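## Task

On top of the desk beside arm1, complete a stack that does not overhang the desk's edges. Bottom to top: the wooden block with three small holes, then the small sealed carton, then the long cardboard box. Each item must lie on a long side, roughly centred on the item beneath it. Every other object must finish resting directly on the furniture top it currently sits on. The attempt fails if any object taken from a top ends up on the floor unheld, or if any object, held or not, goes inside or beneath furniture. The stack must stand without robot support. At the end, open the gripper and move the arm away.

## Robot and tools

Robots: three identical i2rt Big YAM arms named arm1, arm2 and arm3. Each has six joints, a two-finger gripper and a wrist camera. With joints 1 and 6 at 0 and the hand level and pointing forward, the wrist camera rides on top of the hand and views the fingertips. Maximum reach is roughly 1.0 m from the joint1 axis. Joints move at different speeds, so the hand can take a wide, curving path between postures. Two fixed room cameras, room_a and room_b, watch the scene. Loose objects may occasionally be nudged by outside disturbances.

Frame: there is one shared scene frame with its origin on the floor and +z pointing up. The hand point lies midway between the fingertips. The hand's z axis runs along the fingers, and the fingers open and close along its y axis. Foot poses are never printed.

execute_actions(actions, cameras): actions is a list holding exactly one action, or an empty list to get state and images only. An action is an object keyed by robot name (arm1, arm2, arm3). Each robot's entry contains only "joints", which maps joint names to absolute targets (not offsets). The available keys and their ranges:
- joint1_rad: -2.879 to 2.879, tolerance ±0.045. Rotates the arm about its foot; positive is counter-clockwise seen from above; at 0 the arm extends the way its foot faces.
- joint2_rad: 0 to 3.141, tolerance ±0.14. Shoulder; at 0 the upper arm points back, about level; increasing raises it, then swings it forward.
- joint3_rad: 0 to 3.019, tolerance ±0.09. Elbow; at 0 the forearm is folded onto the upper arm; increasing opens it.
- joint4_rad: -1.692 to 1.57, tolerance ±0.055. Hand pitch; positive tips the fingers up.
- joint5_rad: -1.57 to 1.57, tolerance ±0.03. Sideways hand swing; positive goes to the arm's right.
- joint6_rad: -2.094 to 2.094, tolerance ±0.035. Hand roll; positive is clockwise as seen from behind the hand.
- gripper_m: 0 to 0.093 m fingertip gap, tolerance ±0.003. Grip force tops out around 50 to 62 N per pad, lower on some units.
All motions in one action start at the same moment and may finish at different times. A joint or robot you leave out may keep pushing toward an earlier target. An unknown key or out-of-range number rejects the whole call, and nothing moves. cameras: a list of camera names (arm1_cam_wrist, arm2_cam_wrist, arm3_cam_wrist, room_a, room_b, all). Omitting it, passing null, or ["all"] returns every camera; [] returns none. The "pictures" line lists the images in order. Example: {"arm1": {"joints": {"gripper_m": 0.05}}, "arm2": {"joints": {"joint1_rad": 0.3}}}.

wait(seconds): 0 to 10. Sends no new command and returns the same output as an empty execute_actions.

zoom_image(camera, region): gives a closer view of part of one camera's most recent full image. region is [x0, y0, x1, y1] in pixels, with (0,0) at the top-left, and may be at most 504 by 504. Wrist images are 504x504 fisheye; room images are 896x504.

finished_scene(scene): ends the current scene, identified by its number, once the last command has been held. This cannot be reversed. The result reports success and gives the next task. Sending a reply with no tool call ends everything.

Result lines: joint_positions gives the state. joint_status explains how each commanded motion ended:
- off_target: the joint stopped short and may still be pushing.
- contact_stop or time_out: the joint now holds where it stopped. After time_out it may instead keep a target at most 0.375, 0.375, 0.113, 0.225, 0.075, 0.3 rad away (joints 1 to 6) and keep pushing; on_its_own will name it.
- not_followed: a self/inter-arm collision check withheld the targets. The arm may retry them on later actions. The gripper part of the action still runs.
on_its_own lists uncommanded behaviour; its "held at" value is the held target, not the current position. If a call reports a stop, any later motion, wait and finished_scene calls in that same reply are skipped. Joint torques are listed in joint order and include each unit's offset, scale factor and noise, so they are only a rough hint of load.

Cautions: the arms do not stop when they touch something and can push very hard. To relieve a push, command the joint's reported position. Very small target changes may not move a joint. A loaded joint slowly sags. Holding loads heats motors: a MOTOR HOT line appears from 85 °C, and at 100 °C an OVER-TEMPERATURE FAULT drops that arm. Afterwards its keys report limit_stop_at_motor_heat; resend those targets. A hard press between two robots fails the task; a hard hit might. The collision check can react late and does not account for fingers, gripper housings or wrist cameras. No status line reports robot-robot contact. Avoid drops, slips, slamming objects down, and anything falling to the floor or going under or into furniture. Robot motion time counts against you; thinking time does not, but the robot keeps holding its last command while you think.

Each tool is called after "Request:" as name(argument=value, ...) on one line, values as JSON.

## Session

Request:
execute_actions(actions=[])

Scene clock: 0.00 s.
Joint torques (N m, as the arm reports them, + toward a larger angle): no reading
arm1.joint_positions: joint1_rad=+0.344 joint2_rad=+0.386 joint3_rad=+1.397 joint4_rad=-1.379 joint5_rad=+0.244 joint6_rad=-0.771 gripper_m=+0.095
arm1.joint_status: not commanded
arm1.hand: x=-1.1576 y=+0.2401 z=+1.3716 quat_wxyz=(-0.090, -0.421, -0.702, +0.568) (m; scene frame)
arm2.joint_positions: joint1_rad=+0.590 joint2_rad=+0.383 joint3_rad=+1.385 joint4_rad=-1.258 joint5_rad=-0.280 joint6_rad=+0.612 gripper_m=+0.094
arm2.joint_status: not commanded
arm2.hand: x=-0.1190 y=-0.1547 z=+1.4830 quat_wxyz=(-0.050, +0.571, -0.539, -0.618) (m; scene frame)
arm3.joint_positions: joint1_rad=+0.339 joint2_rad=+0.633 joint3_rad=+1.392 joint4_rad=-1.417 joint5_rad=-0.175 joint6_rad=-0.260 gripper_m=+0.095
arm3.joint_status: not commanded
arm3.hand: x=+0.9946 y=+0.0806 z=+1.3304 quat_wxyz=(-0.218, +0.833, -0.332, -0.386) (m; scene frame)
pictures: arm1_cam_wrist, arm2_cam_wrist, arm3_cam_wrist, room_a, room_b
Images, in order (width x height): arm1_cam_wrist 504x504, arm2_cam_wrist 504x504, arm3_cam_wrist 504x504, room_a 896x504, room_b 896x504.

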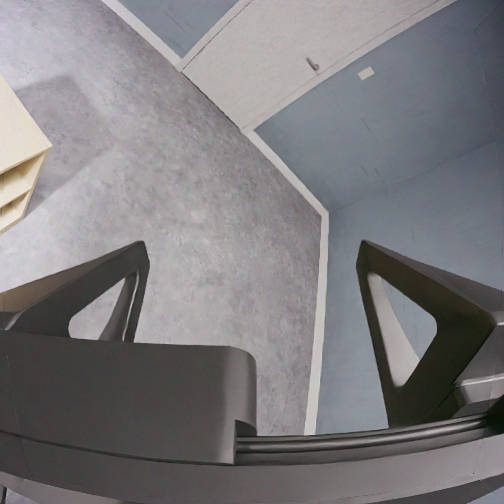

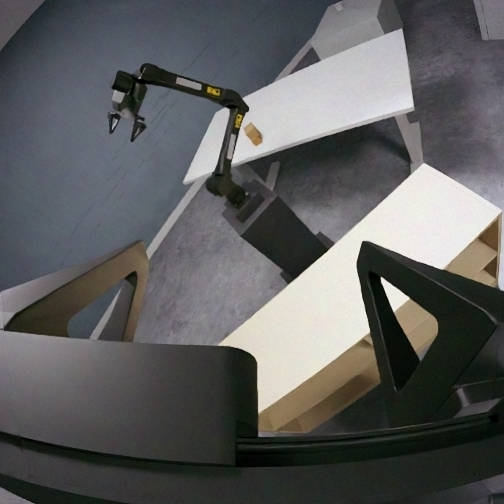

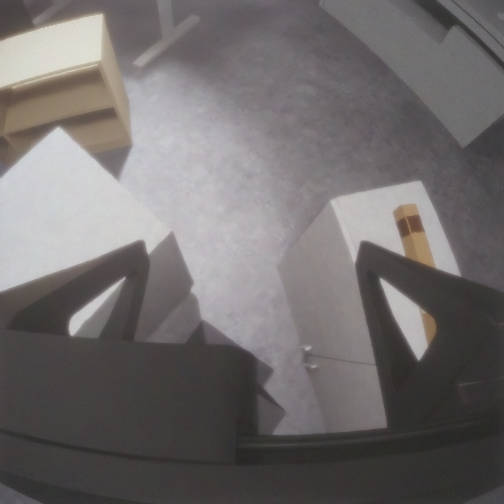

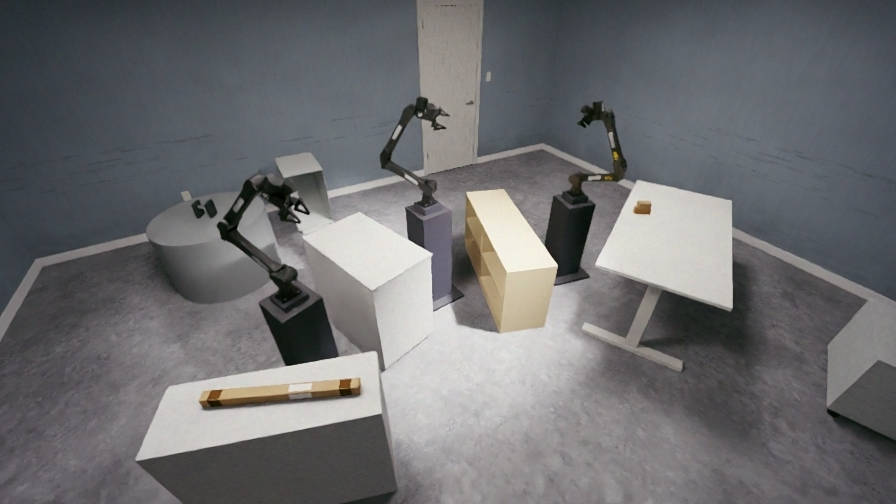

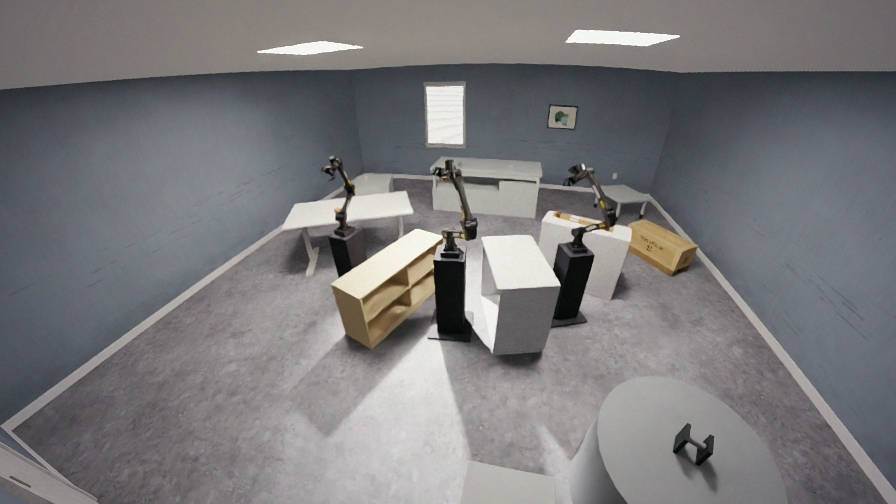

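Request:
zoom_image(camera="room_a", region=[590, 160, 750, 270])

Request:
zoom_image(camera="arm2_cam_wrist", region=[180, 60, 340, 220])

Request:
zoom_image(camera="room_b", region=[270, 140, 720, 360])

Request:
zoom_image(camera="room_a", region=[120, 140, 600, 504])

Region (590, 160, 750, 270) of room_a's 896x504 image, scaled by 3.150, with more detail than that image has; it fills the top 346 rows of this view, and the rest is white.

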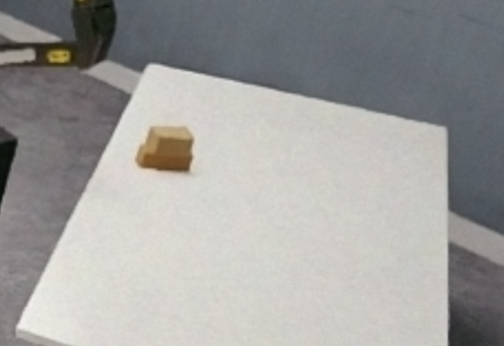

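Region (180, 60, 340, 220) of arm2_cam_wrist's 504x504 image, scaled by 3.150, with more detail than that image has.

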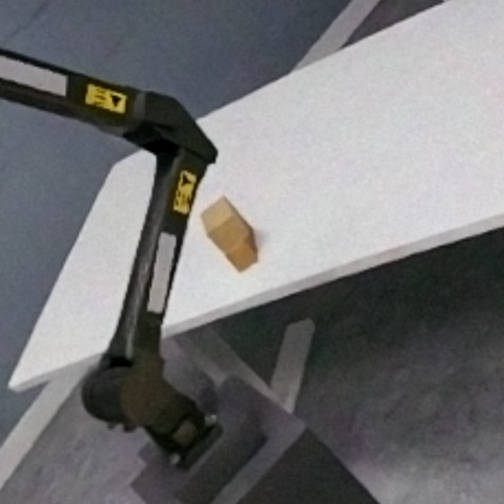

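Region (270, 140, 720, 360) of room_b's 896x504 image, scaled by 1.120, with more detail than that image has; it fills the top 246 rows of this view, and the rest is white.

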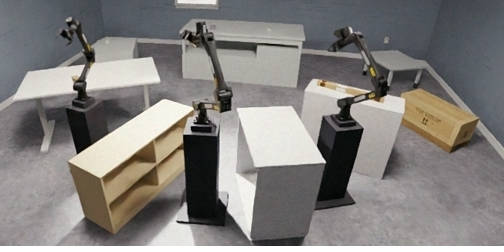

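Region (120, 140, 600, 504) of room_a's 896x504 image, scaled by 1.050, with more detail than that image has; it fills the top 382 rows of this view, and the rest is white.

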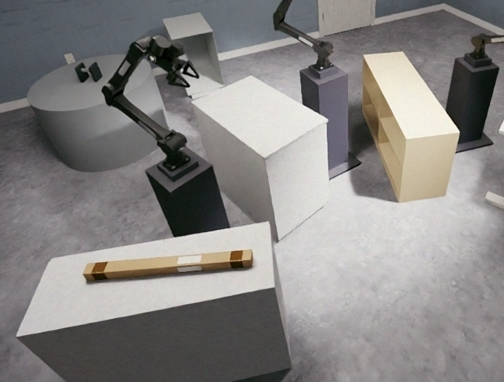

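Request:
execute_actions(actions=[{"arm1":{"joints":{"joint1_rad":-2.1,"joint2_rad":1.55,"joint3_rad":1.52,"joint4_rad":-1.25,"joint5_rad":0,"joint6_rad":0}},"arm2":{"joints":{"joint1_rad":-1.4,"joint2_rad":1.55,"joint3_rad":1.52,"joint4_rad":-1.25,"joint5_rad":0,"joint6_rad":0}},"arm3":{"joints":{"joint1_rad":-0.35,"joint2_rad":1.55,"joint3_rad":1.52,"joint4_rad":-1.25,"joint5_rad":0,"joint6_rad":0}}}])

Scene clock: 5.00 s.
Joint torques (N m, as the arm reports them, + toward a larger angle): arm1=[  0.38 -14.35  10.68   1.12  -0.07   0.06] | arm2=[ -1.55 -14.61   8.31   0.92   0.02  -0.19] | arm3=[ -0.33 -14.33  12.4    1.22   0.04   0.12]
arm1.joint_positions: joint1_rad=-2.107 joint2_rad=+1.566 joint3_rad=+1.510 joint4_rad=-1.249 joint5_rad=+0.000 joint6_rad=-0.016 gripper_m=+0.095
arm1.joint_status: all done
arm1.hand: x=-1.3936 y=+0.8056 z=+1.0485 quat_wxyz=(+0.059, -0.873, +0.468, +0.119) (m; scene frame)
arm2.joint_positions: joint1_rad=-1.405 joint2_rad=+1.558 joint3_rad=+1.515 joint4_rad=-1.253 joint5_rad=+0.001 joint6_rad=+0.013 gripper_m=+0.094
arm2.joint_status: all done
arm2.hand: x=+0.5136 y=-0.2386 z=+1.1416 quat_wxyz=(-0.136, +0.003, -0.991, -0.009) (m; scene frame)
arm3.joint_positions: joint1_rad=-0.357 joint2_rad=+1.555 joint3_rad=+1.504 joint4_rad=-1.262 joint5_rad=-0.001 joint6_rad=-0.012 gripper_m=+0.095
arm3.joint_status: all done
arm3.hand: x=+1.2467 y=+0.4046 z=+1.0618 quat_wxyz=(-0.104, +0.620, -0.774, -0.076) (m; scene frame)
pictures: arm1_cam_wrist, arm2_cam_wrist, arm3_cam_wrist, room_a, room_b
Images, in order (width x height): arm1_cam_wrist 504x504, arm2_cam_wrist 504x504, arm3_cam_wrist 504x504, room_a 896x504, room_b 896x504.

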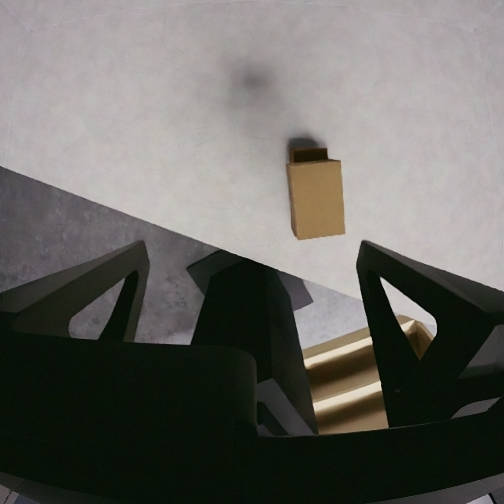

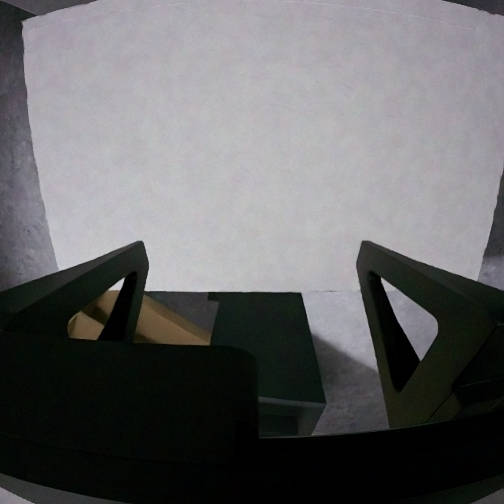

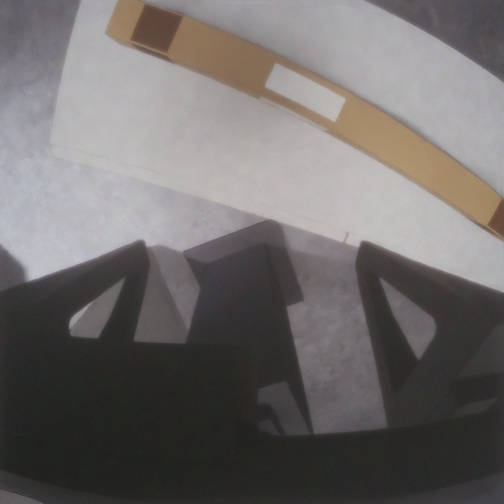

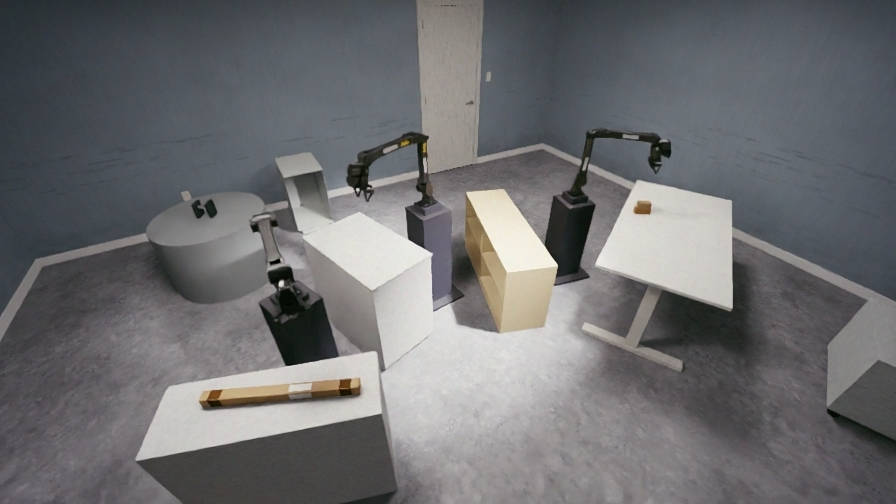

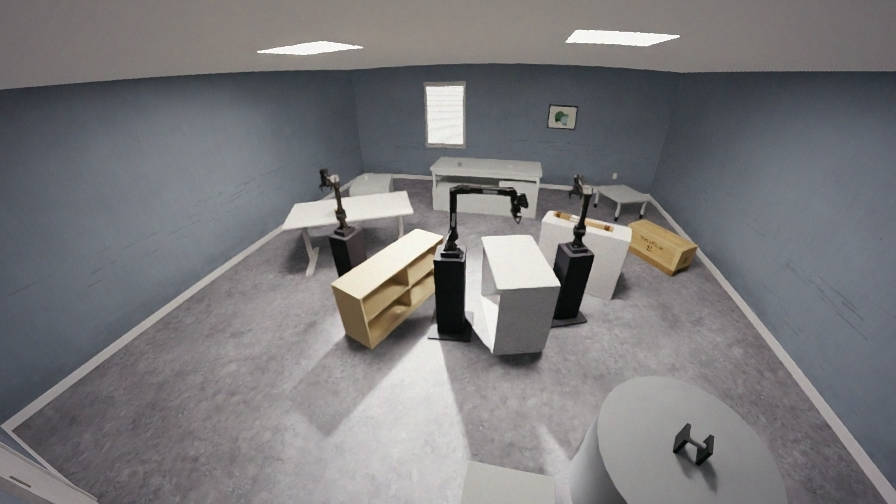

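Request:
execute_actions(actions=[{"arm1":{"joints":{"joint1_rad":-2.24,"joint2_rad":1.765,"joint3_rad":1.49,"joint4_rad":-1.272,"joint6_rad":-0.31}},"arm2":{"joints":{"joint1_rad":1.55}},"arm3":{"joints":{"joint1_rad":-0.592,"joint2_rad":2.01,"joint3_rad":1.76,"joint4_rad":-1.285,"joint6_rad":-1.41}}}], cameras=["arm1_cam_wrist","arm2_cam_wrist","arm3_cam_wrist"])

Scene clock: 15.10 s.
Joint torques (N m, as the arm reports them, + toward a larger angle): arm1=[  0.38 -16.87   9.97   0.41  -0.1   -0.23] | arm2=[ -2.43 -14.42   8.42   0.94   0.09  -0.14] | arm3=[ -0.63 -20.22  11.68  -0.36  -0.1   -0.15]
arm1.joint_positions: joint1_rad=-2.247 joint2_rad=+1.778 joint3_rad=+1.479 joint4_rad=-1.267 joint5_rad=+0.000 joint6_rad=-0.292 gripper_m=+0.095
arm1.joint_status: all done
arm1.hand: x=-1.3289 y=+0.8392 z=+0.9252 quat_wxyz=(-0.004, -0.912, +0.411, +0.006) (m; scene frame)
arm2.joint_positions: joint1_rad=+1.556 joint2_rad=+1.558 joint3_rad=+1.515 joint4_rad=-1.253 joint5_rad=+0.000 joint6_rad=+0.011 gripper_m=+0.094
arm2.joint_status: all done
arm2.hand: x=-0.5462 y=-0.1651 z=+1.1442 quat_wxyz=(-0.017, +0.987, -0.083, -0.138) (m; scene frame)
arm3.joint_positions: joint1_rad=-0.595 joint2_rad=+2.012 joint3_rad=+1.743 joint4_rad=-1.272 joint5_rad=+0.001 joint6_rad=-1.398 gripper_m=+0.095
arm3.joint_status: all done
arm3.hand: x=+1.4081 y=+0.4437 z=+0.9069 quat_wxyz=(-0.016, +0.949, -0.316, +0.007) (m; scene frame)
pictures: arm1_cam_wrist, arm2_cam_wrist, arm3_cam_wrist
Images, in order (width x height): arm1_cam_wrist 504x504, arm2_cam_wrist 504x504, arm3_cam_wrist 504x504.

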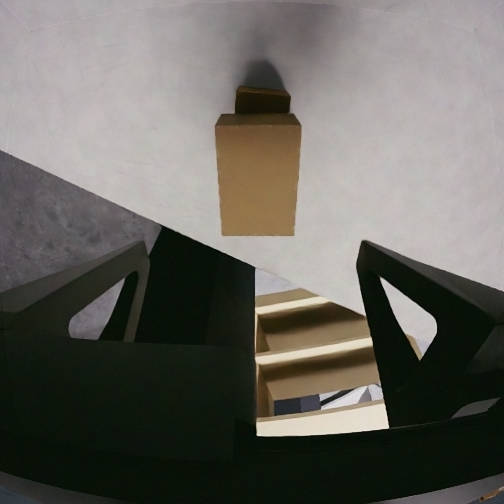

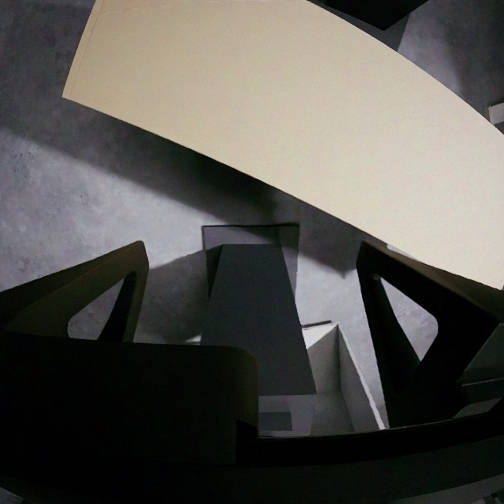

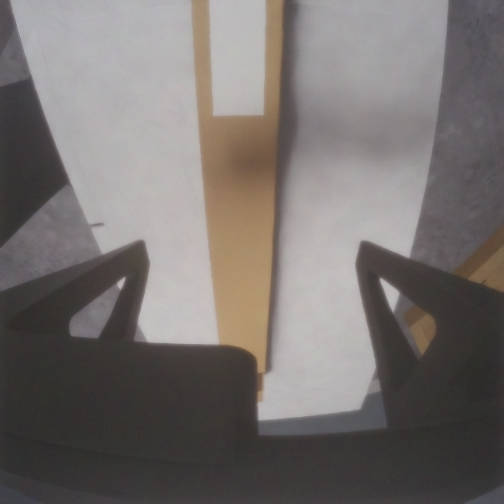

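Request:
execute_actions(actions=[])

Scene clock: 16.73 s.
Joint torques (N m, as the arm reports them, + toward a larger angle): arm1=[  0.39 -16.73  10.02   0.4   -0.1   -0.23] | arm2=[ -2.98 -14.75   8.43   0.99   0.11  -0.15] | arm3=[ -0.69 -20.25  11.64  -0.38  -0.09  -0.16]
arm1.joint_positions: joint1_rad=-2.247 joint2_rad=+1.778 joint3_rad=+1.479 joint4_rad=-1.267 joint5_rad=+0.000 joint6_rad=-0.292 gripper_m=+0.095
arm1.joint_status: all done
arm1.hand: x=-1.3289 y=+0.8392 z=+0.9252 quat_wxyz=(-0.004, -0.912, +0.411, +0.006) (m; scene frame)
arm2.joint_positions: joint1_rad=+1.556 joint2_rad=+1.558 joint3_rad=+1.515 joint4_rad=-1.253 joint5_rad=+0.000 joint6_rad=+0.011 gripper_m=+0.094
arm2.joint_status: all done
arm2.hand: x=-0.5462 y=-0.1651 z=+1.1442 quat_wxyz=(-0.017, +0.987, -0.083, -0.138) (m; scene frame)
arm3.joint_positions: joint1_rad=-0.595 joint2_rad=+2.012 joint3_rad=+1.743 joint4_rad=-1.272 joint5_rad=+0.001 joint6_rad=-1.398 gripper_m=+0.095
arm3.joint_status: all done
arm3.hand: x=+1.4081 y=+0.4437 z=+0.9069 quat_wxyz=(-0.016, +0.949, -0.316, +0.007) (m; scene frame)
pictures: arm1_cam_wrist, arm2_cam_wrist, arm3_cam_wrist, room_a, room_b
Images, in order (width x height): arm1_cam_wrist 504x504, arm2_cam_wrist 504x504, arm3_cam_wrist 504x504, room_a 896x504, room_b 896x504.

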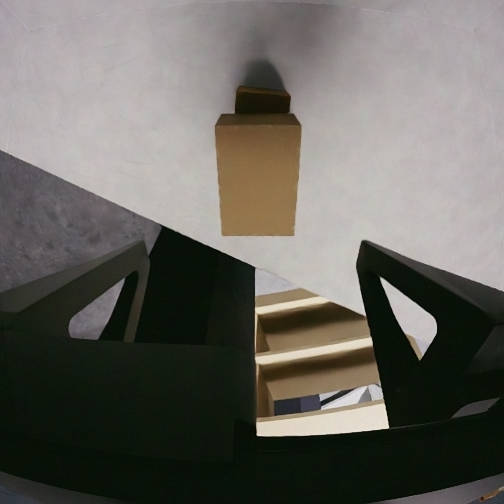

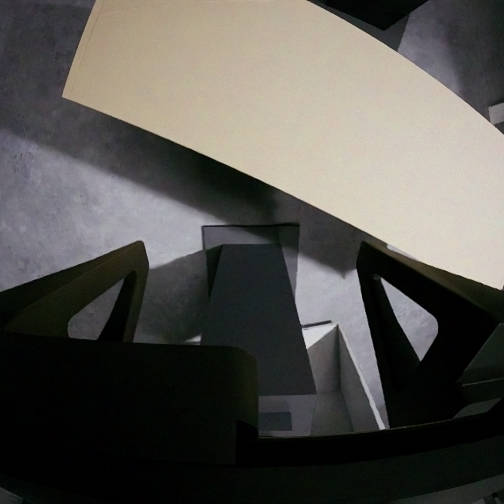

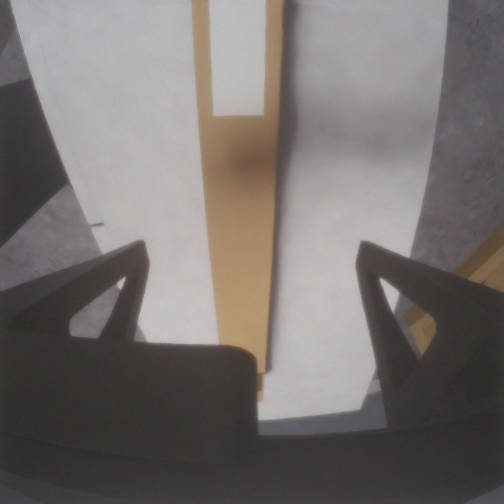

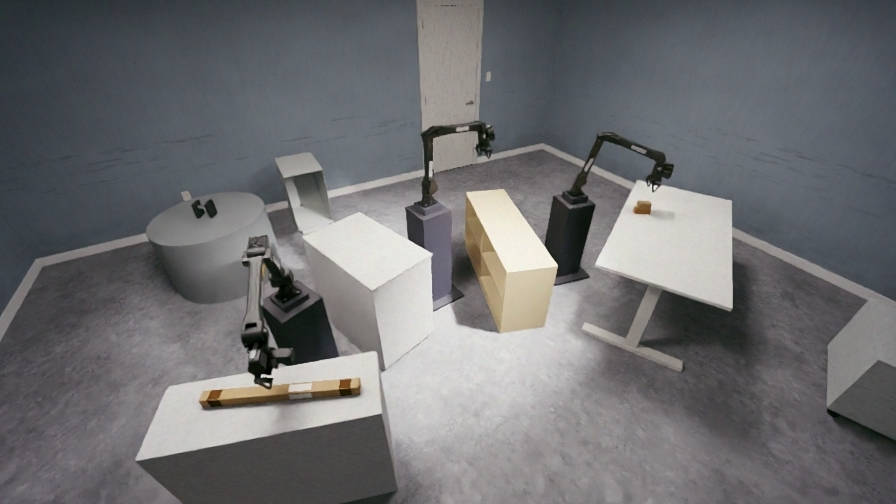

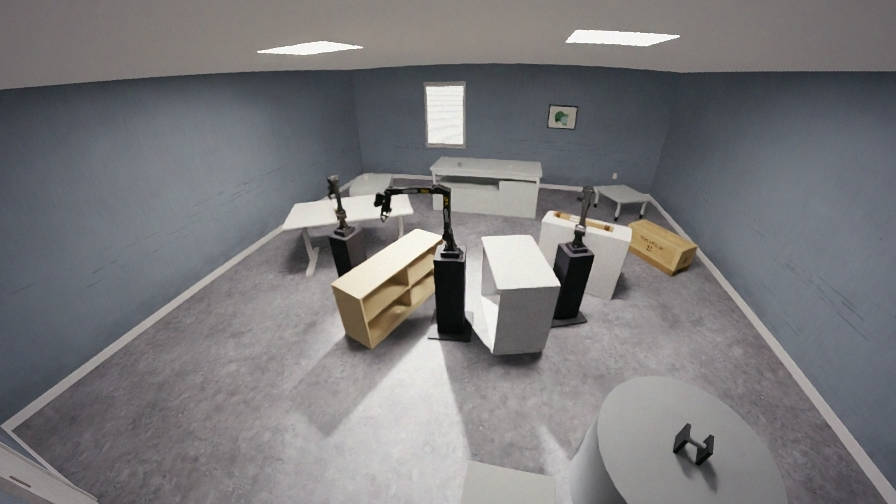

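Request:
execute_actions(actions=[{"arm1":{"joints":{"joint2_rad":1.88,"joint3_rad":1.347,"joint4_rad":-1.028}},"arm3":{"joints":{"joint2_rad":2.115,"joint3_rad":1.597,"joint4_rad":-1.05}},"arm2":{"joints":{"joint1_rad":1.208,"joint2_rad":2.0,"joint3_rad":1.6,"joint4_rad":-1.18}}}], cameras=["arm1_cam_wrist","arm2_cam_wrist","arm3_cam_wrist"])

Scene clock: 23.90 s.
Joint torques (N m, as the arm reports them, + toward a larger angle): arm1=[  0.37 -17.4    8.97   1.    -0.1   -0.23] | arm2=[ -1.99 -21.06   8.35   0.41   0.04  -0.13] | arm3=[ -0.67 -20.12  10.06   0.81  -0.1   -0.16]
arm1.joint_positions: joint1_rad=-2.247 joint2_rad=+1.895 joint3_rad=+1.337 joint4_rad=-1.037 joint5_rad=+0.000 joint6_rad=-0.292 gripper_m=+0.095
arm1.joint_status: all done
arm1.hand: x=-1.3271 y=+0.8319 z=+0.8164 quat_wxyz=(-0.013, -0.912, +0.411, -0.005) (m; scene frame)
arm2.joint_positions: joint1_rad=+1.208 joint2_rad=+2.020 joint3_rad=+1.577 joint4_rad=-1.185 joint5_rad=+0.001 joint6_rad=+0.011 gripper_m=+0.094
arm2.joint_status: all done
arm2.hand: x=-0.5254 y=+0.0350 z=+0.9231 quat_wxyz=(+0.000, +0.966, -0.256, +0.025) (m; scene frame)
arm3.joint_positions: joint1_rad=-0.595 joint2_rad=+2.116 joint3_rad=+1.586 joint4_rad=-1.068 joint5_rad=+0.001 joint6_rad=-1.399 gripper_m=+0.095
arm3.joint_status: all done
arm3.hand: x=+1.3996 y=+0.4248 z=+0.7905 quat_wxyz=(+0.012, +0.949, -0.316, +0.003) (m; scene frame)
pictures: arm1_cam_wrist, arm2_cam_wrist, arm3_cam_wrist
Images, in order (width x height): arm1_cam_wrist 504x504, arm2_cam_wrist 504x504, arm3_cam_wrist 504x504.

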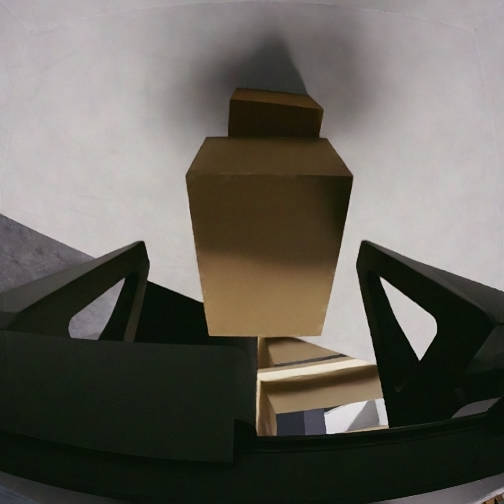

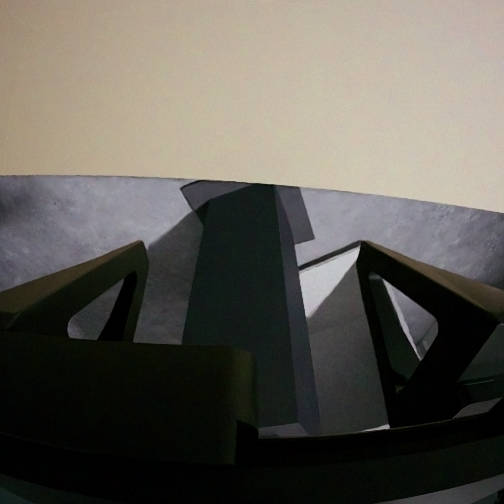

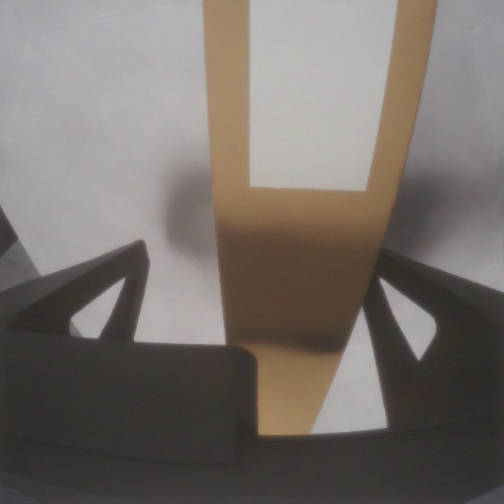

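Request:
execute_actions(actions=[{"arm1":{"joints":{"gripper_m":0.045}},"arm3":{"joints":{"gripper_m":0.035,"joint4_rad":-1.04}},"arm2":{"joints":{"joint2_rad":2.4,"joint3_rad":1.613,"joint4_rad":-0.77}}}], cameras=["arm1_cam_wrist","arm2_cam_wrist","arm3_cam_wrist"])

Scene clock: 27.27 s.
Joint torques (N m, as the arm reports them, + toward a larger angle): arm1=[  0.39 -17.53   8.91   0.97  -0.14  -0.22] | arm2=[ -2.02 -22.93   6.28   0.74   0.04  -0.17] | arm3=[ -0.63 -20.28   9.81   0.77  -0.1   -0.15]
arm1.joint_positions: joint1_rad=-2.247 joint2_rad=+1.895 joint3_rad=+1.337 joint4_rad=-1.036 joint5_rad=+0.000 joint6_rad=-0.293 gripper_m=+0.058
arm1.joint_status: gripper_m off_target (ended at +0.058, target +0.045)
arm1.hand: x=-1.3272 y=+0.8321 z=+0.8164 quat_wxyz=(-0.013, -0.912, +0.410, -0.005) (m; scene frame)
arm2.joint_positions: joint1_rad=+1.208 joint2_rad=+2.421 joint3_rad=+1.594 joint4_rad=-0.782 joint5_rad=+0.001 joint6_rad=+0.011 gripper_m=+0.094
arm2.joint_status: all done
arm2.hand: x=-0.5452 y=+0.0491 z=+0.6929 quat_wxyz=(-0.003, +0.966, -0.256, +0.016) (m; scene frame)
arm3.joint_positions: joint1_rad=-0.595 joint2_rad=+2.116 joint3_rad=+1.586 joint4_rad=-1.057 joint5_rad=+0.001 joint6_rad=-1.400 gripper_m=+0.050
arm3.joint_status: gripper_m off_target (ended at +0.050, target +0.035); the others done
arm3.hand: x=+1.4008 y=+0.4271 z=+0.7904 quat_wxyz=(+0.007, +0.949, -0.316, +0.004) (m; scene frame)
pictures: arm1_cam_wrist, arm2_cam_wrist, arm3_cam_wrist
Images, in order (width x height): arm1_cam_wrist 504x504, arm2_cam_wrist 504x504, arm3_cam_wrist 504x504.

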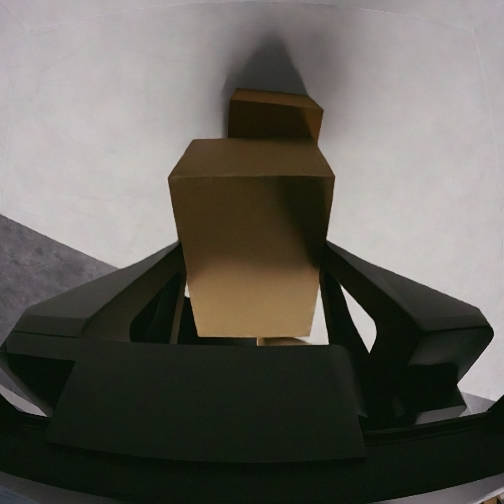

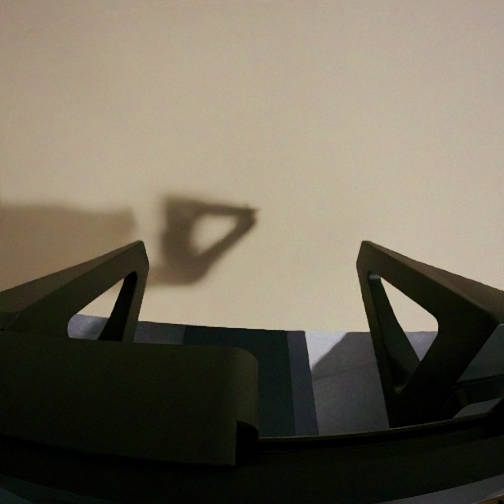

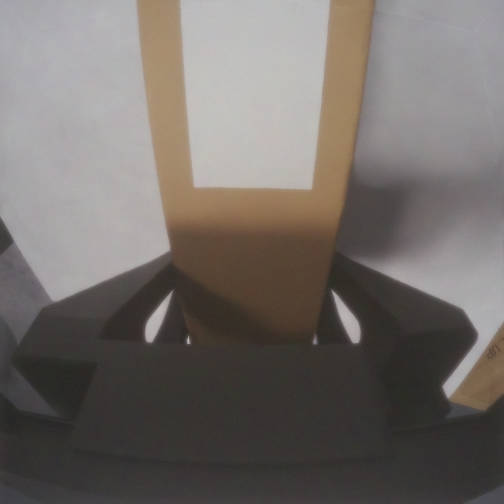

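Request:
execute_actions(actions=[{"arm1":{"joints":{"joint2_rad":1.815,"joint3_rad":1.425,"joint4_rad":-1.155}},"arm3":{"joints":{"joint2_rad":1.986,"joint3_rad":1.69,"joint4_rad":-1.25}},"arm2":{"joints":{"joint1_rad":0.6,"joint2_rad":1.6,"joint3_rad":1.3,"joint4_rad":-1.2}}}], cameras=["arm1_cam_wrist","arm3_cam_wrist"])

Scene clock: 31.67 s.
Joint torques (N m, as the arm reports them, + toward a larger angle): arm1=[  0.35 -16.17  12.52   0.26  -0.14  -0.22] | arm2=[ -1.35 -11.71   6.73   0.08  -0.02  -0.18] | arm3=[ -0.61 -17.35  11.77  -0.49  -0.09  -0.14]
arm1.joint_positions: joint1_rad=-2.247 joint2_rad=+1.823 joint3_rad=+1.379 joint4_rad=-1.148 joint5_rad=+0.000 joint6_rad=-0.293 gripper_m=+0.058
arm1.joint_status: all done
arm1.hand: x=-1.3253 y=+0.8295 z=+0.8676 quat_wxyz=(-0.012, -0.912, +0.410, -0.004) (m; scene frame)
arm2.joint_positions: joint1_rad=+0.594 joint2_rad=+1.580 joint3_rad=+1.313 joint4_rad=-1.188 joint5_rad=+0.002 joint6_rad=+0.011 gripper_m=+0.094
arm2.joint_status: all done
arm2.hand: x=-0.2323 y=+0.1930 z=+1.0550 quat_wxyz=(-0.037, +0.843, -0.535, -0.053) (m; scene frame)
arm3.joint_positions: joint1_rad=-0.595 joint2_rad=+1.959 joint3_rad=+1.671 joint4_rad=-1.232 joint5_rad=+0.001 joint6_rad=-1.400 gripper_m=+0.050
arm3.joint_status: all done
arm3.hand: x=+1.4018 y=+0.4314 z=+0.9118 quat_wxyz=(-0.026, +0.949, -0.315, +0.009) (m; scene frame)
pictures: arm1_cam_wrist, arm3_cam_wrist
Images, in order (width x height): arm1_cam_wrist 504x504, arm3_cam_wrist 504x504.

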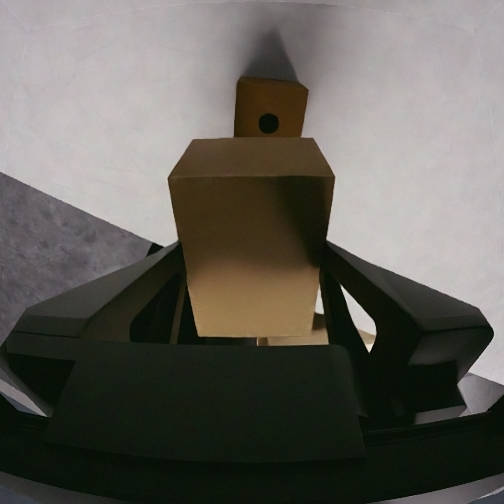

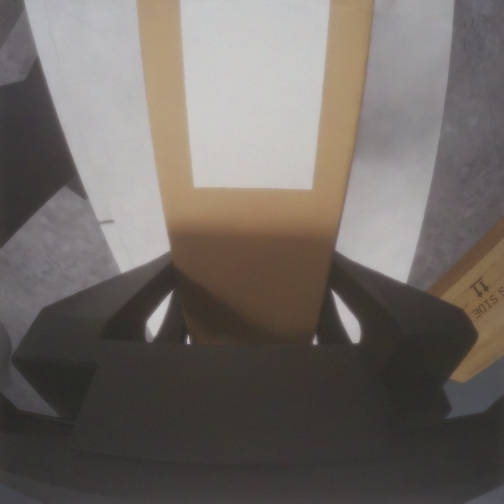

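Request:
execute_actions(actions=[{"arm1":{"joints":{"joint1_rad":-2.738,"joint2_rad":1.92,"joint3_rad":1.64,"joint4_rad":-1.265,"joint6_rad":-1.874}},"arm3":{"joints":{"joint1_rad":1.747,"joint4_rad":-1.27,"joint6_rad":-1.295}},"arm2":{"joints":{"joint1_rad":-1.45,"joint2_rad":1.0,"joint3_rad":0.9,"joint4_rad":-1.47,"joint6_rad":-1.61}}}], cameras=["arm1_cam_wrist","arm3_cam_wrist","room_a"])

Scene clock: 35.17 s.
Joint torques (N m, as the arm reports them, + toward a larger angle): arm1=[ -0.52 -19.33  12.45   0.08  -0.3   -0.23] | arm2=[-2.39 -5.03  6.56 -0.26 -0.07 -0.17] | arm3=[ -1.01 -18.25  11.65  -0.59  -0.02   0.1 ]
arm1.joint_positions: joint1_rad=-2.733 joint2_rad=+1.939 joint3_rad=+1.598 joint4_rad=-1.258 joint5_rad=+0.002 joint6_rad=-1.856 gripper_m=+0.058
arm1.joint_status: all done
arm1.hand: x=-1.0749 y=+0.9293 z=+0.8795 quat_wxyz=(-0.016, -0.993, -0.115, +0.008) (m; scene frame)
arm2.joint_positions: joint1_rad=-1.445 joint2_rad=+1.004 joint3_rad=+0.917 joint4_rad=-1.459 joint5_rad=+0.001 joint6_rad=-1.597 gripper_m=+0.094
arm2.joint_status: all done
arm2.hand: x=+0.2426 y=-0.2543 z=+1.0921 quat_wxyz=(-0.013, +0.710, -0.704, +0.004) (m; scene frame)
arm3.joint_positions: joint1_rad=+1.755 joint2_rad=+1.970 joint3_rad=+1.671 joint4_rad=-1.251 joint5_rad=-0.002 joint6_rad=-1.305 gripper_m=+0.050
arm3.joint_status: all done
arm3.hand: x=+0.5529 y=-0.2914 z=+0.8973 quat_wxyz=(+0.000, +0.692, +0.722, -0.006) (m; scene frame)
pictures: arm1_cam_wrist, arm3_cam_wrist, room_a
Images, in order (width x height): arm1_cam_wrist 504x504, arm3_cam_wrist 504x504, room_a 896x504.

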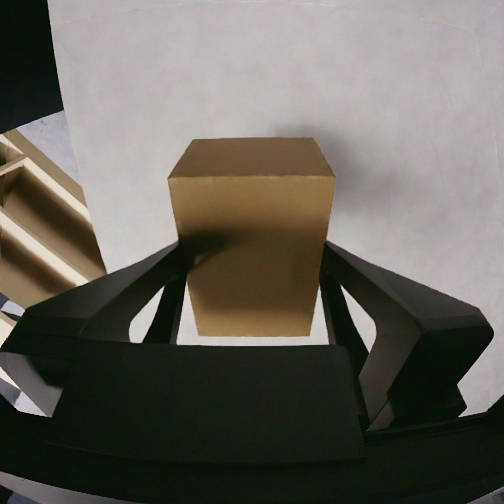

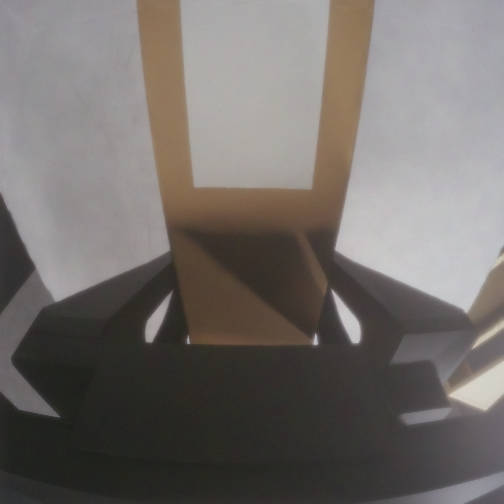

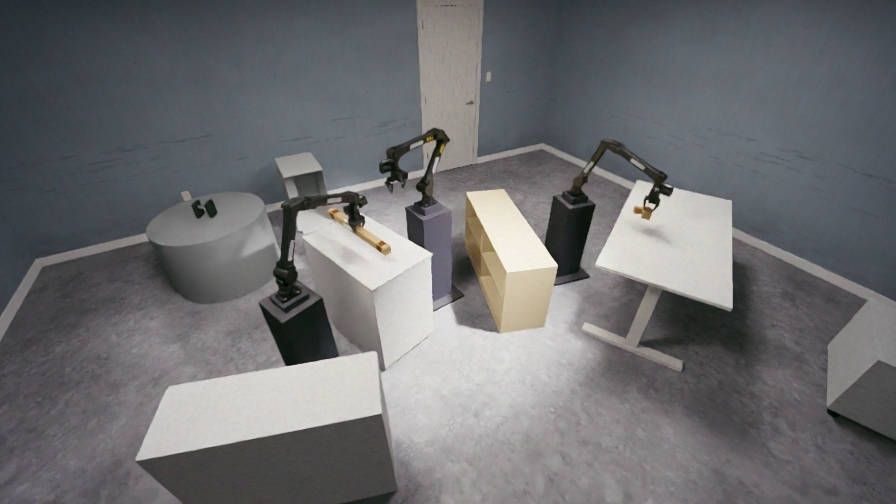

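Request:
execute_actions(actions=[{"arm1":{"joints":{"joint2_rad":2.05,"joint3_rad":1.485,"joint4_rad":-0.99}},"arm3":{"joints":{"joint2_rad":2.022,"joint3_rad":1.575,"joint4_rad":-1.11}}}], cameras=["arm1_cam_wrist","arm3_cam_wrist","room_a"])

Request:
zoom_image(camera="room_a", region=[290, 170, 450, 290])

Request:
zoom_image(camera="room_a", region=[600, 160, 720, 250])

Scene clock: 37.20 s.
Joint torques (N m, as the arm reports them, + toward a larger angle): arm1=[ -0.55 -19.53   8.33   0.81  -0.33  -0.22] | arm2=[-2.15 -5.09  6.51 -0.35 -0.08 -0.17] | arm3=[ -1.23 -18.47   9.72   0.81  -0.03   0.1 ]
arm1.joint_positions: joint1_rad=-2.734 joint2_rad=+2.064 joint3_rad=+1.480 joint4_rad=-0.998 joint5_rad=+0.003 joint6_rad=-1.858 gripper_m=+0.058
arm1.joint_status: all done
arm1.hand: x=-1.0758 y=+0.9306 z=+0.7685 quat_wxyz=(-0.008, -0.993, -0.116, +0.006) (m; scene frame)
arm2.joint_positions: joint1_rad=-1.445 joint2_rad=+1.004 joint3_rad=+0.917 joint4_rad=-1.459 joint5_rad=+0.001 joint6_rad=-1.597 gripper_m=+0.094
arm2.joint_status: not commanded
arm2.hand: x=+0.2426 y=-0.2543 z=+1.0921 quat_wxyz=(-0.013, +0.710, -0.704, +0.004) (m; scene frame)
arm3.joint_positions: joint1_rad=+1.755 joint2_rad=+2.009 joint3_rad=+1.570 joint4_rad=-1.128 joint5_rad=-0.002 joint6_rad=-1.305 gripper_m=+0.050
arm3.joint_status: all done
arm3.hand: x=+0.5637 y=-0.2882 z=+0.8391 quat_wxyz=(+0.004, +0.692, +0.722, +0.001) (m; scene frame)
pictures: arm1_cam_wrist, arm3_cam_wrist, room_a
Images, in order (width x height): arm1_cam_wrist 504x504, arm3_cam_wrist 504x504, room_a 896x504.

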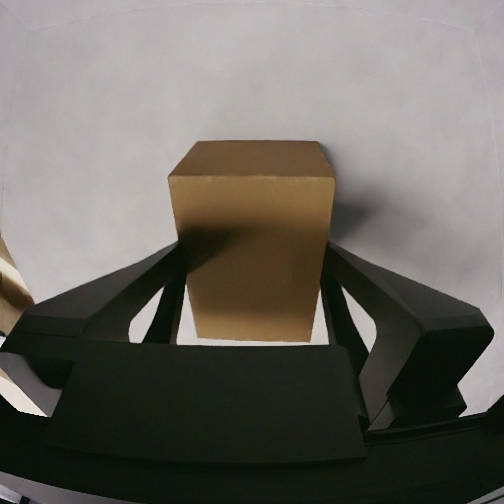

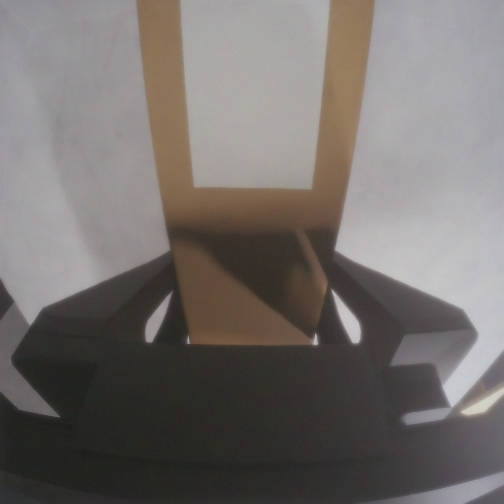

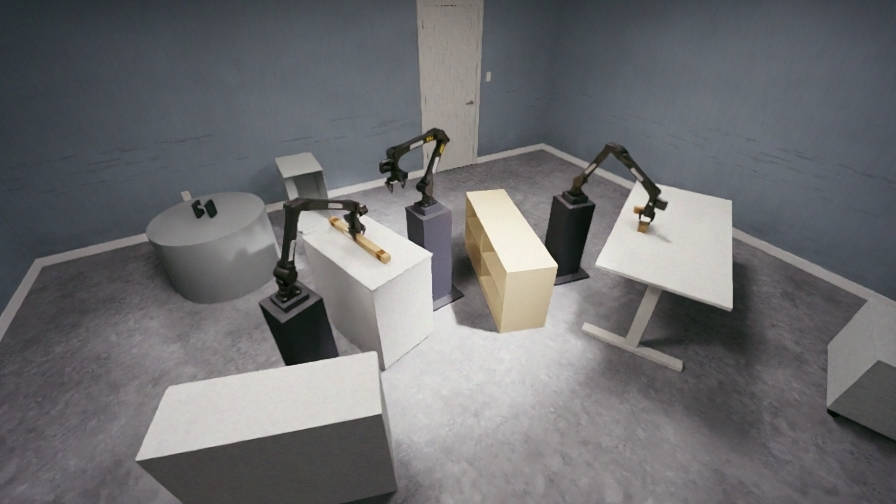

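Region (290, 170, 450, 290) of room_a's 896x504 image, scaled by 3.150, with more detail than that image has; it fills the top 378 rows of this view, and the rest is white.

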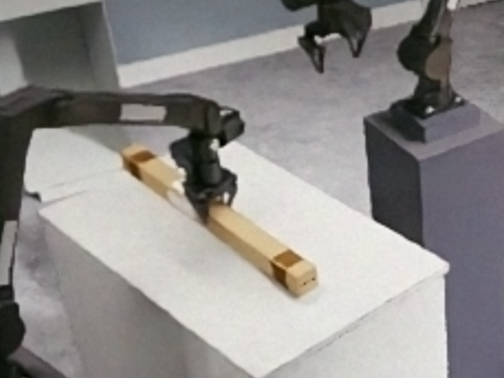

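Region (600, 160, 720, 250) of room_a's 896x504 image, scaled by 4.200, with more detail than that image has; it fills the top 378 rows of this view, and the rest is white.

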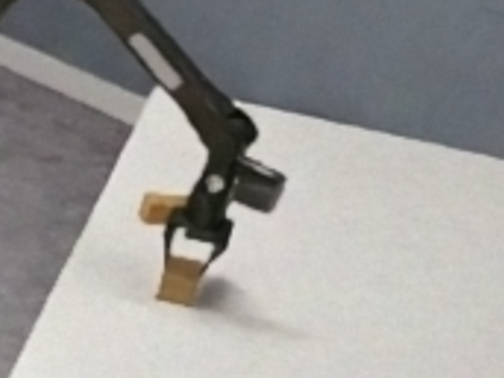

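Request:
execute_actions(actions=[{"arm1":{"joints":{"gripper_m":0.093}},"arm3":{"joints":{"joint2_rad":2.04,"joint3_rad":1.54,"joint4_rad":-1.07}}}], cameras=["arm1_cam_wrist","arm3_cam_wrist","room_a"])

Request:
zoom_image(camera="room_a", region=[290, 170, 450, 290])

Scene clock: 38.57 s.
Joint torques (N m, as the arm reports them, + toward a larger angle): arm1=[ -0.46 -19.76   8.27   0.83  -0.33  -0.22] | arm2=[-2.21 -5.38  6.54 -0.3  -0.07 -0.17] | arm3=[ -1.28 -17.06   9.09   0.88  -0.03   0.1 ]
arm1.joint_positions: joint1_rad=-2.734 joint2_rad=+2.064 joint3_rad=+1.480 joint4_rad=-0.998 joint5_rad=+0.003 joint6_rad=-1.858 gripper_m=+0.093
arm1.joint_status: all done
arm1.hand: x=-1.0758 y=+0.9306 z=+0.7685 quat_wxyz=(-0.008, -0.993, -0.116, +0.006) (m; scene frame)
arm2.joint_positions: joint1_rad=-1.445 joint2_rad=+1.004 joint3_rad=+0.917 joint4_rad=-1.459 joint5_rad=+0.001 joint6_rad=-1.597 gripper_m=+0.094
arm2.joint_status: not commanded
arm2.hand: x=+0.2426 y=-0.2543 z=+1.0921 quat_wxyz=(-0.013, +0.710, -0.704, +0.004) (m; scene frame)
arm3.joint_positions: joint1_rad=+1.755 joint2_rad=+2.013 joint3_rad=+1.540 joint4_rad=-1.088 joint5_rad=-0.002 joint6_rad=-1.305 gripper_m=+0.050
arm3.joint_status: all done
arm3.hand: x=+0.5671 y=-0.2872 z=+0.8265 quat_wxyz=(+0.002, +0.692, +0.722, -0.001) (m; scene frame)
pictures: arm1_cam_wrist, arm3_cam_wrist, room_a
Images, in order (width x height): arm1_cam_wrist 504x504, arm3_cam_wrist 504x504, room_a 896x504.

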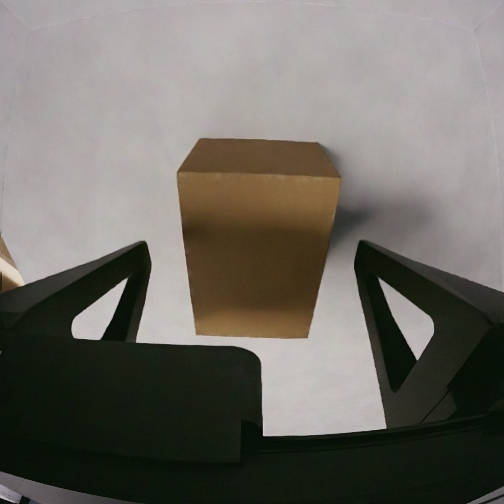

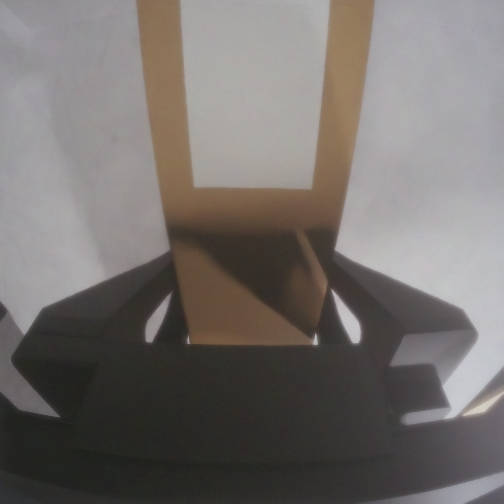

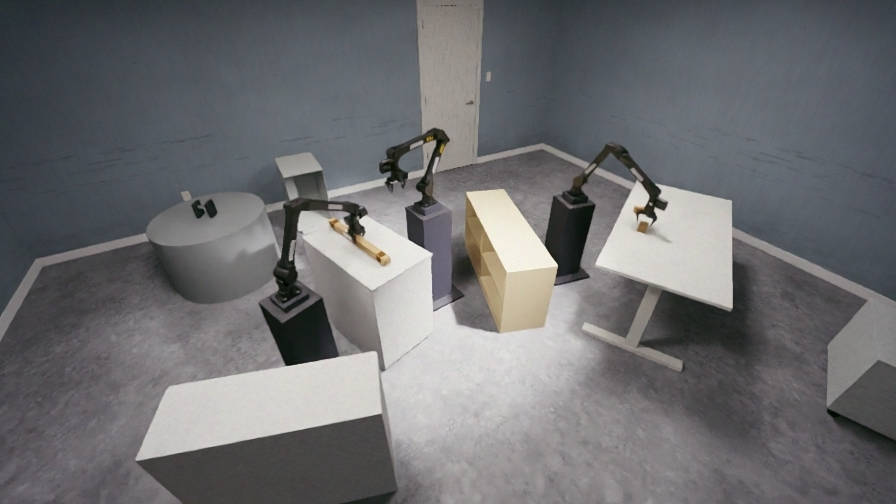

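Region (290, 170, 450, 290) of room_a's 896x504 image, scaled by 3.150, with more detail than that image has; it fills the top 378 rows of this view, and the rest is white.

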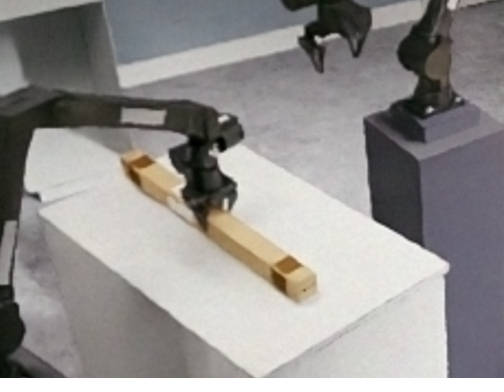

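Request:
execute_actions(actions=[{"arm1":{"joints":{"joint2_rad":1.92,"joint3_rad":1.5,"joint4_rad":-1.13}},"arm3":{"joints":{"joint2_rad":2.065}}}], cameras=["arm1_cam_wrist","arm3_cam_wrist"])

Scene clock: 40.33 s.
Joint torques (N m, as the arm reports them, + toward a larger angle): arm1=[ -0.48 -16.67  10.36   0.2   -0.33  -0.21] | arm2=[-2.19 -5.21  6.57 -0.27 -0.06 -0.16] | arm3=[ -1.3  -17.41   8.83   0.82  -0.03   0.08]
arm1.joint_positions: joint1_rad=-2.734 joint2_rad=+1.913 joint3_rad=+1.480 joint4_rad=-1.124 joint5_rad=+0.003 joint6_rad=-1.858 gripper_m=+0.093
arm1.joint_status: all done
arm1.hand: x=-1.0755 y=+0.9174 z=+0.8518 quat_wxyz=(+0.005, -0.993, -0.116, +0.004) (m; scene frame)
arm2.joint_positions: joint1_rad=-1.445 joint2_rad=+1.004 joint3_rad=+0.917 joint4_rad=-1.459 joint5_rad=+0.001 joint6_rad=-1.597 gripper_m=+0.094
arm2.joint_status: not commanded
arm2.hand: x=+0.2426 y=-0.2543 z=+1.0921 quat_wxyz=(-0.013, +0.710, -0.704, +0.004) (m; scene frame)
arm3.joint_positions: joint1_rad=+1.755 joint2_rad=+2.040 joint3_rad=+1.540 joint4_rad=-1.088 joint5_rad=-0.002 joint6_rad=-1.305 gripper_m=+0.050
arm3.joint_status: all done
arm3.hand: x=+0.5701 y=-0.2863 z=+0.8117 quat_wxyz=(+0.009, +0.692, +0.722, +0.010) (m; scene frame)
pictures: arm1_cam_wrist, arm3_cam_wrist
Images, in order (width x height): arm1_cam_wrist 504x504, arm3_cam_wrist 504x504.

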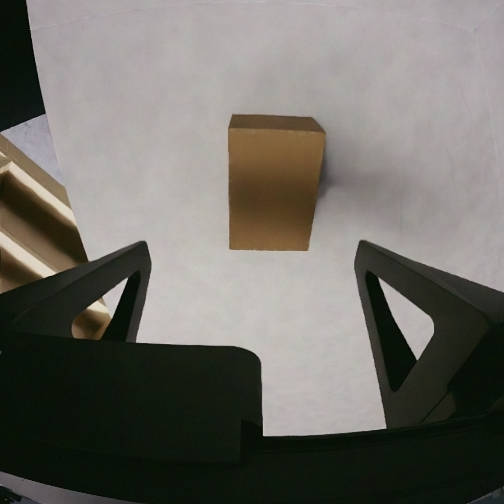

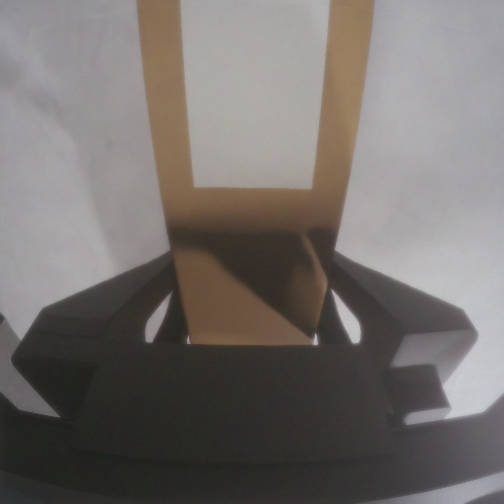

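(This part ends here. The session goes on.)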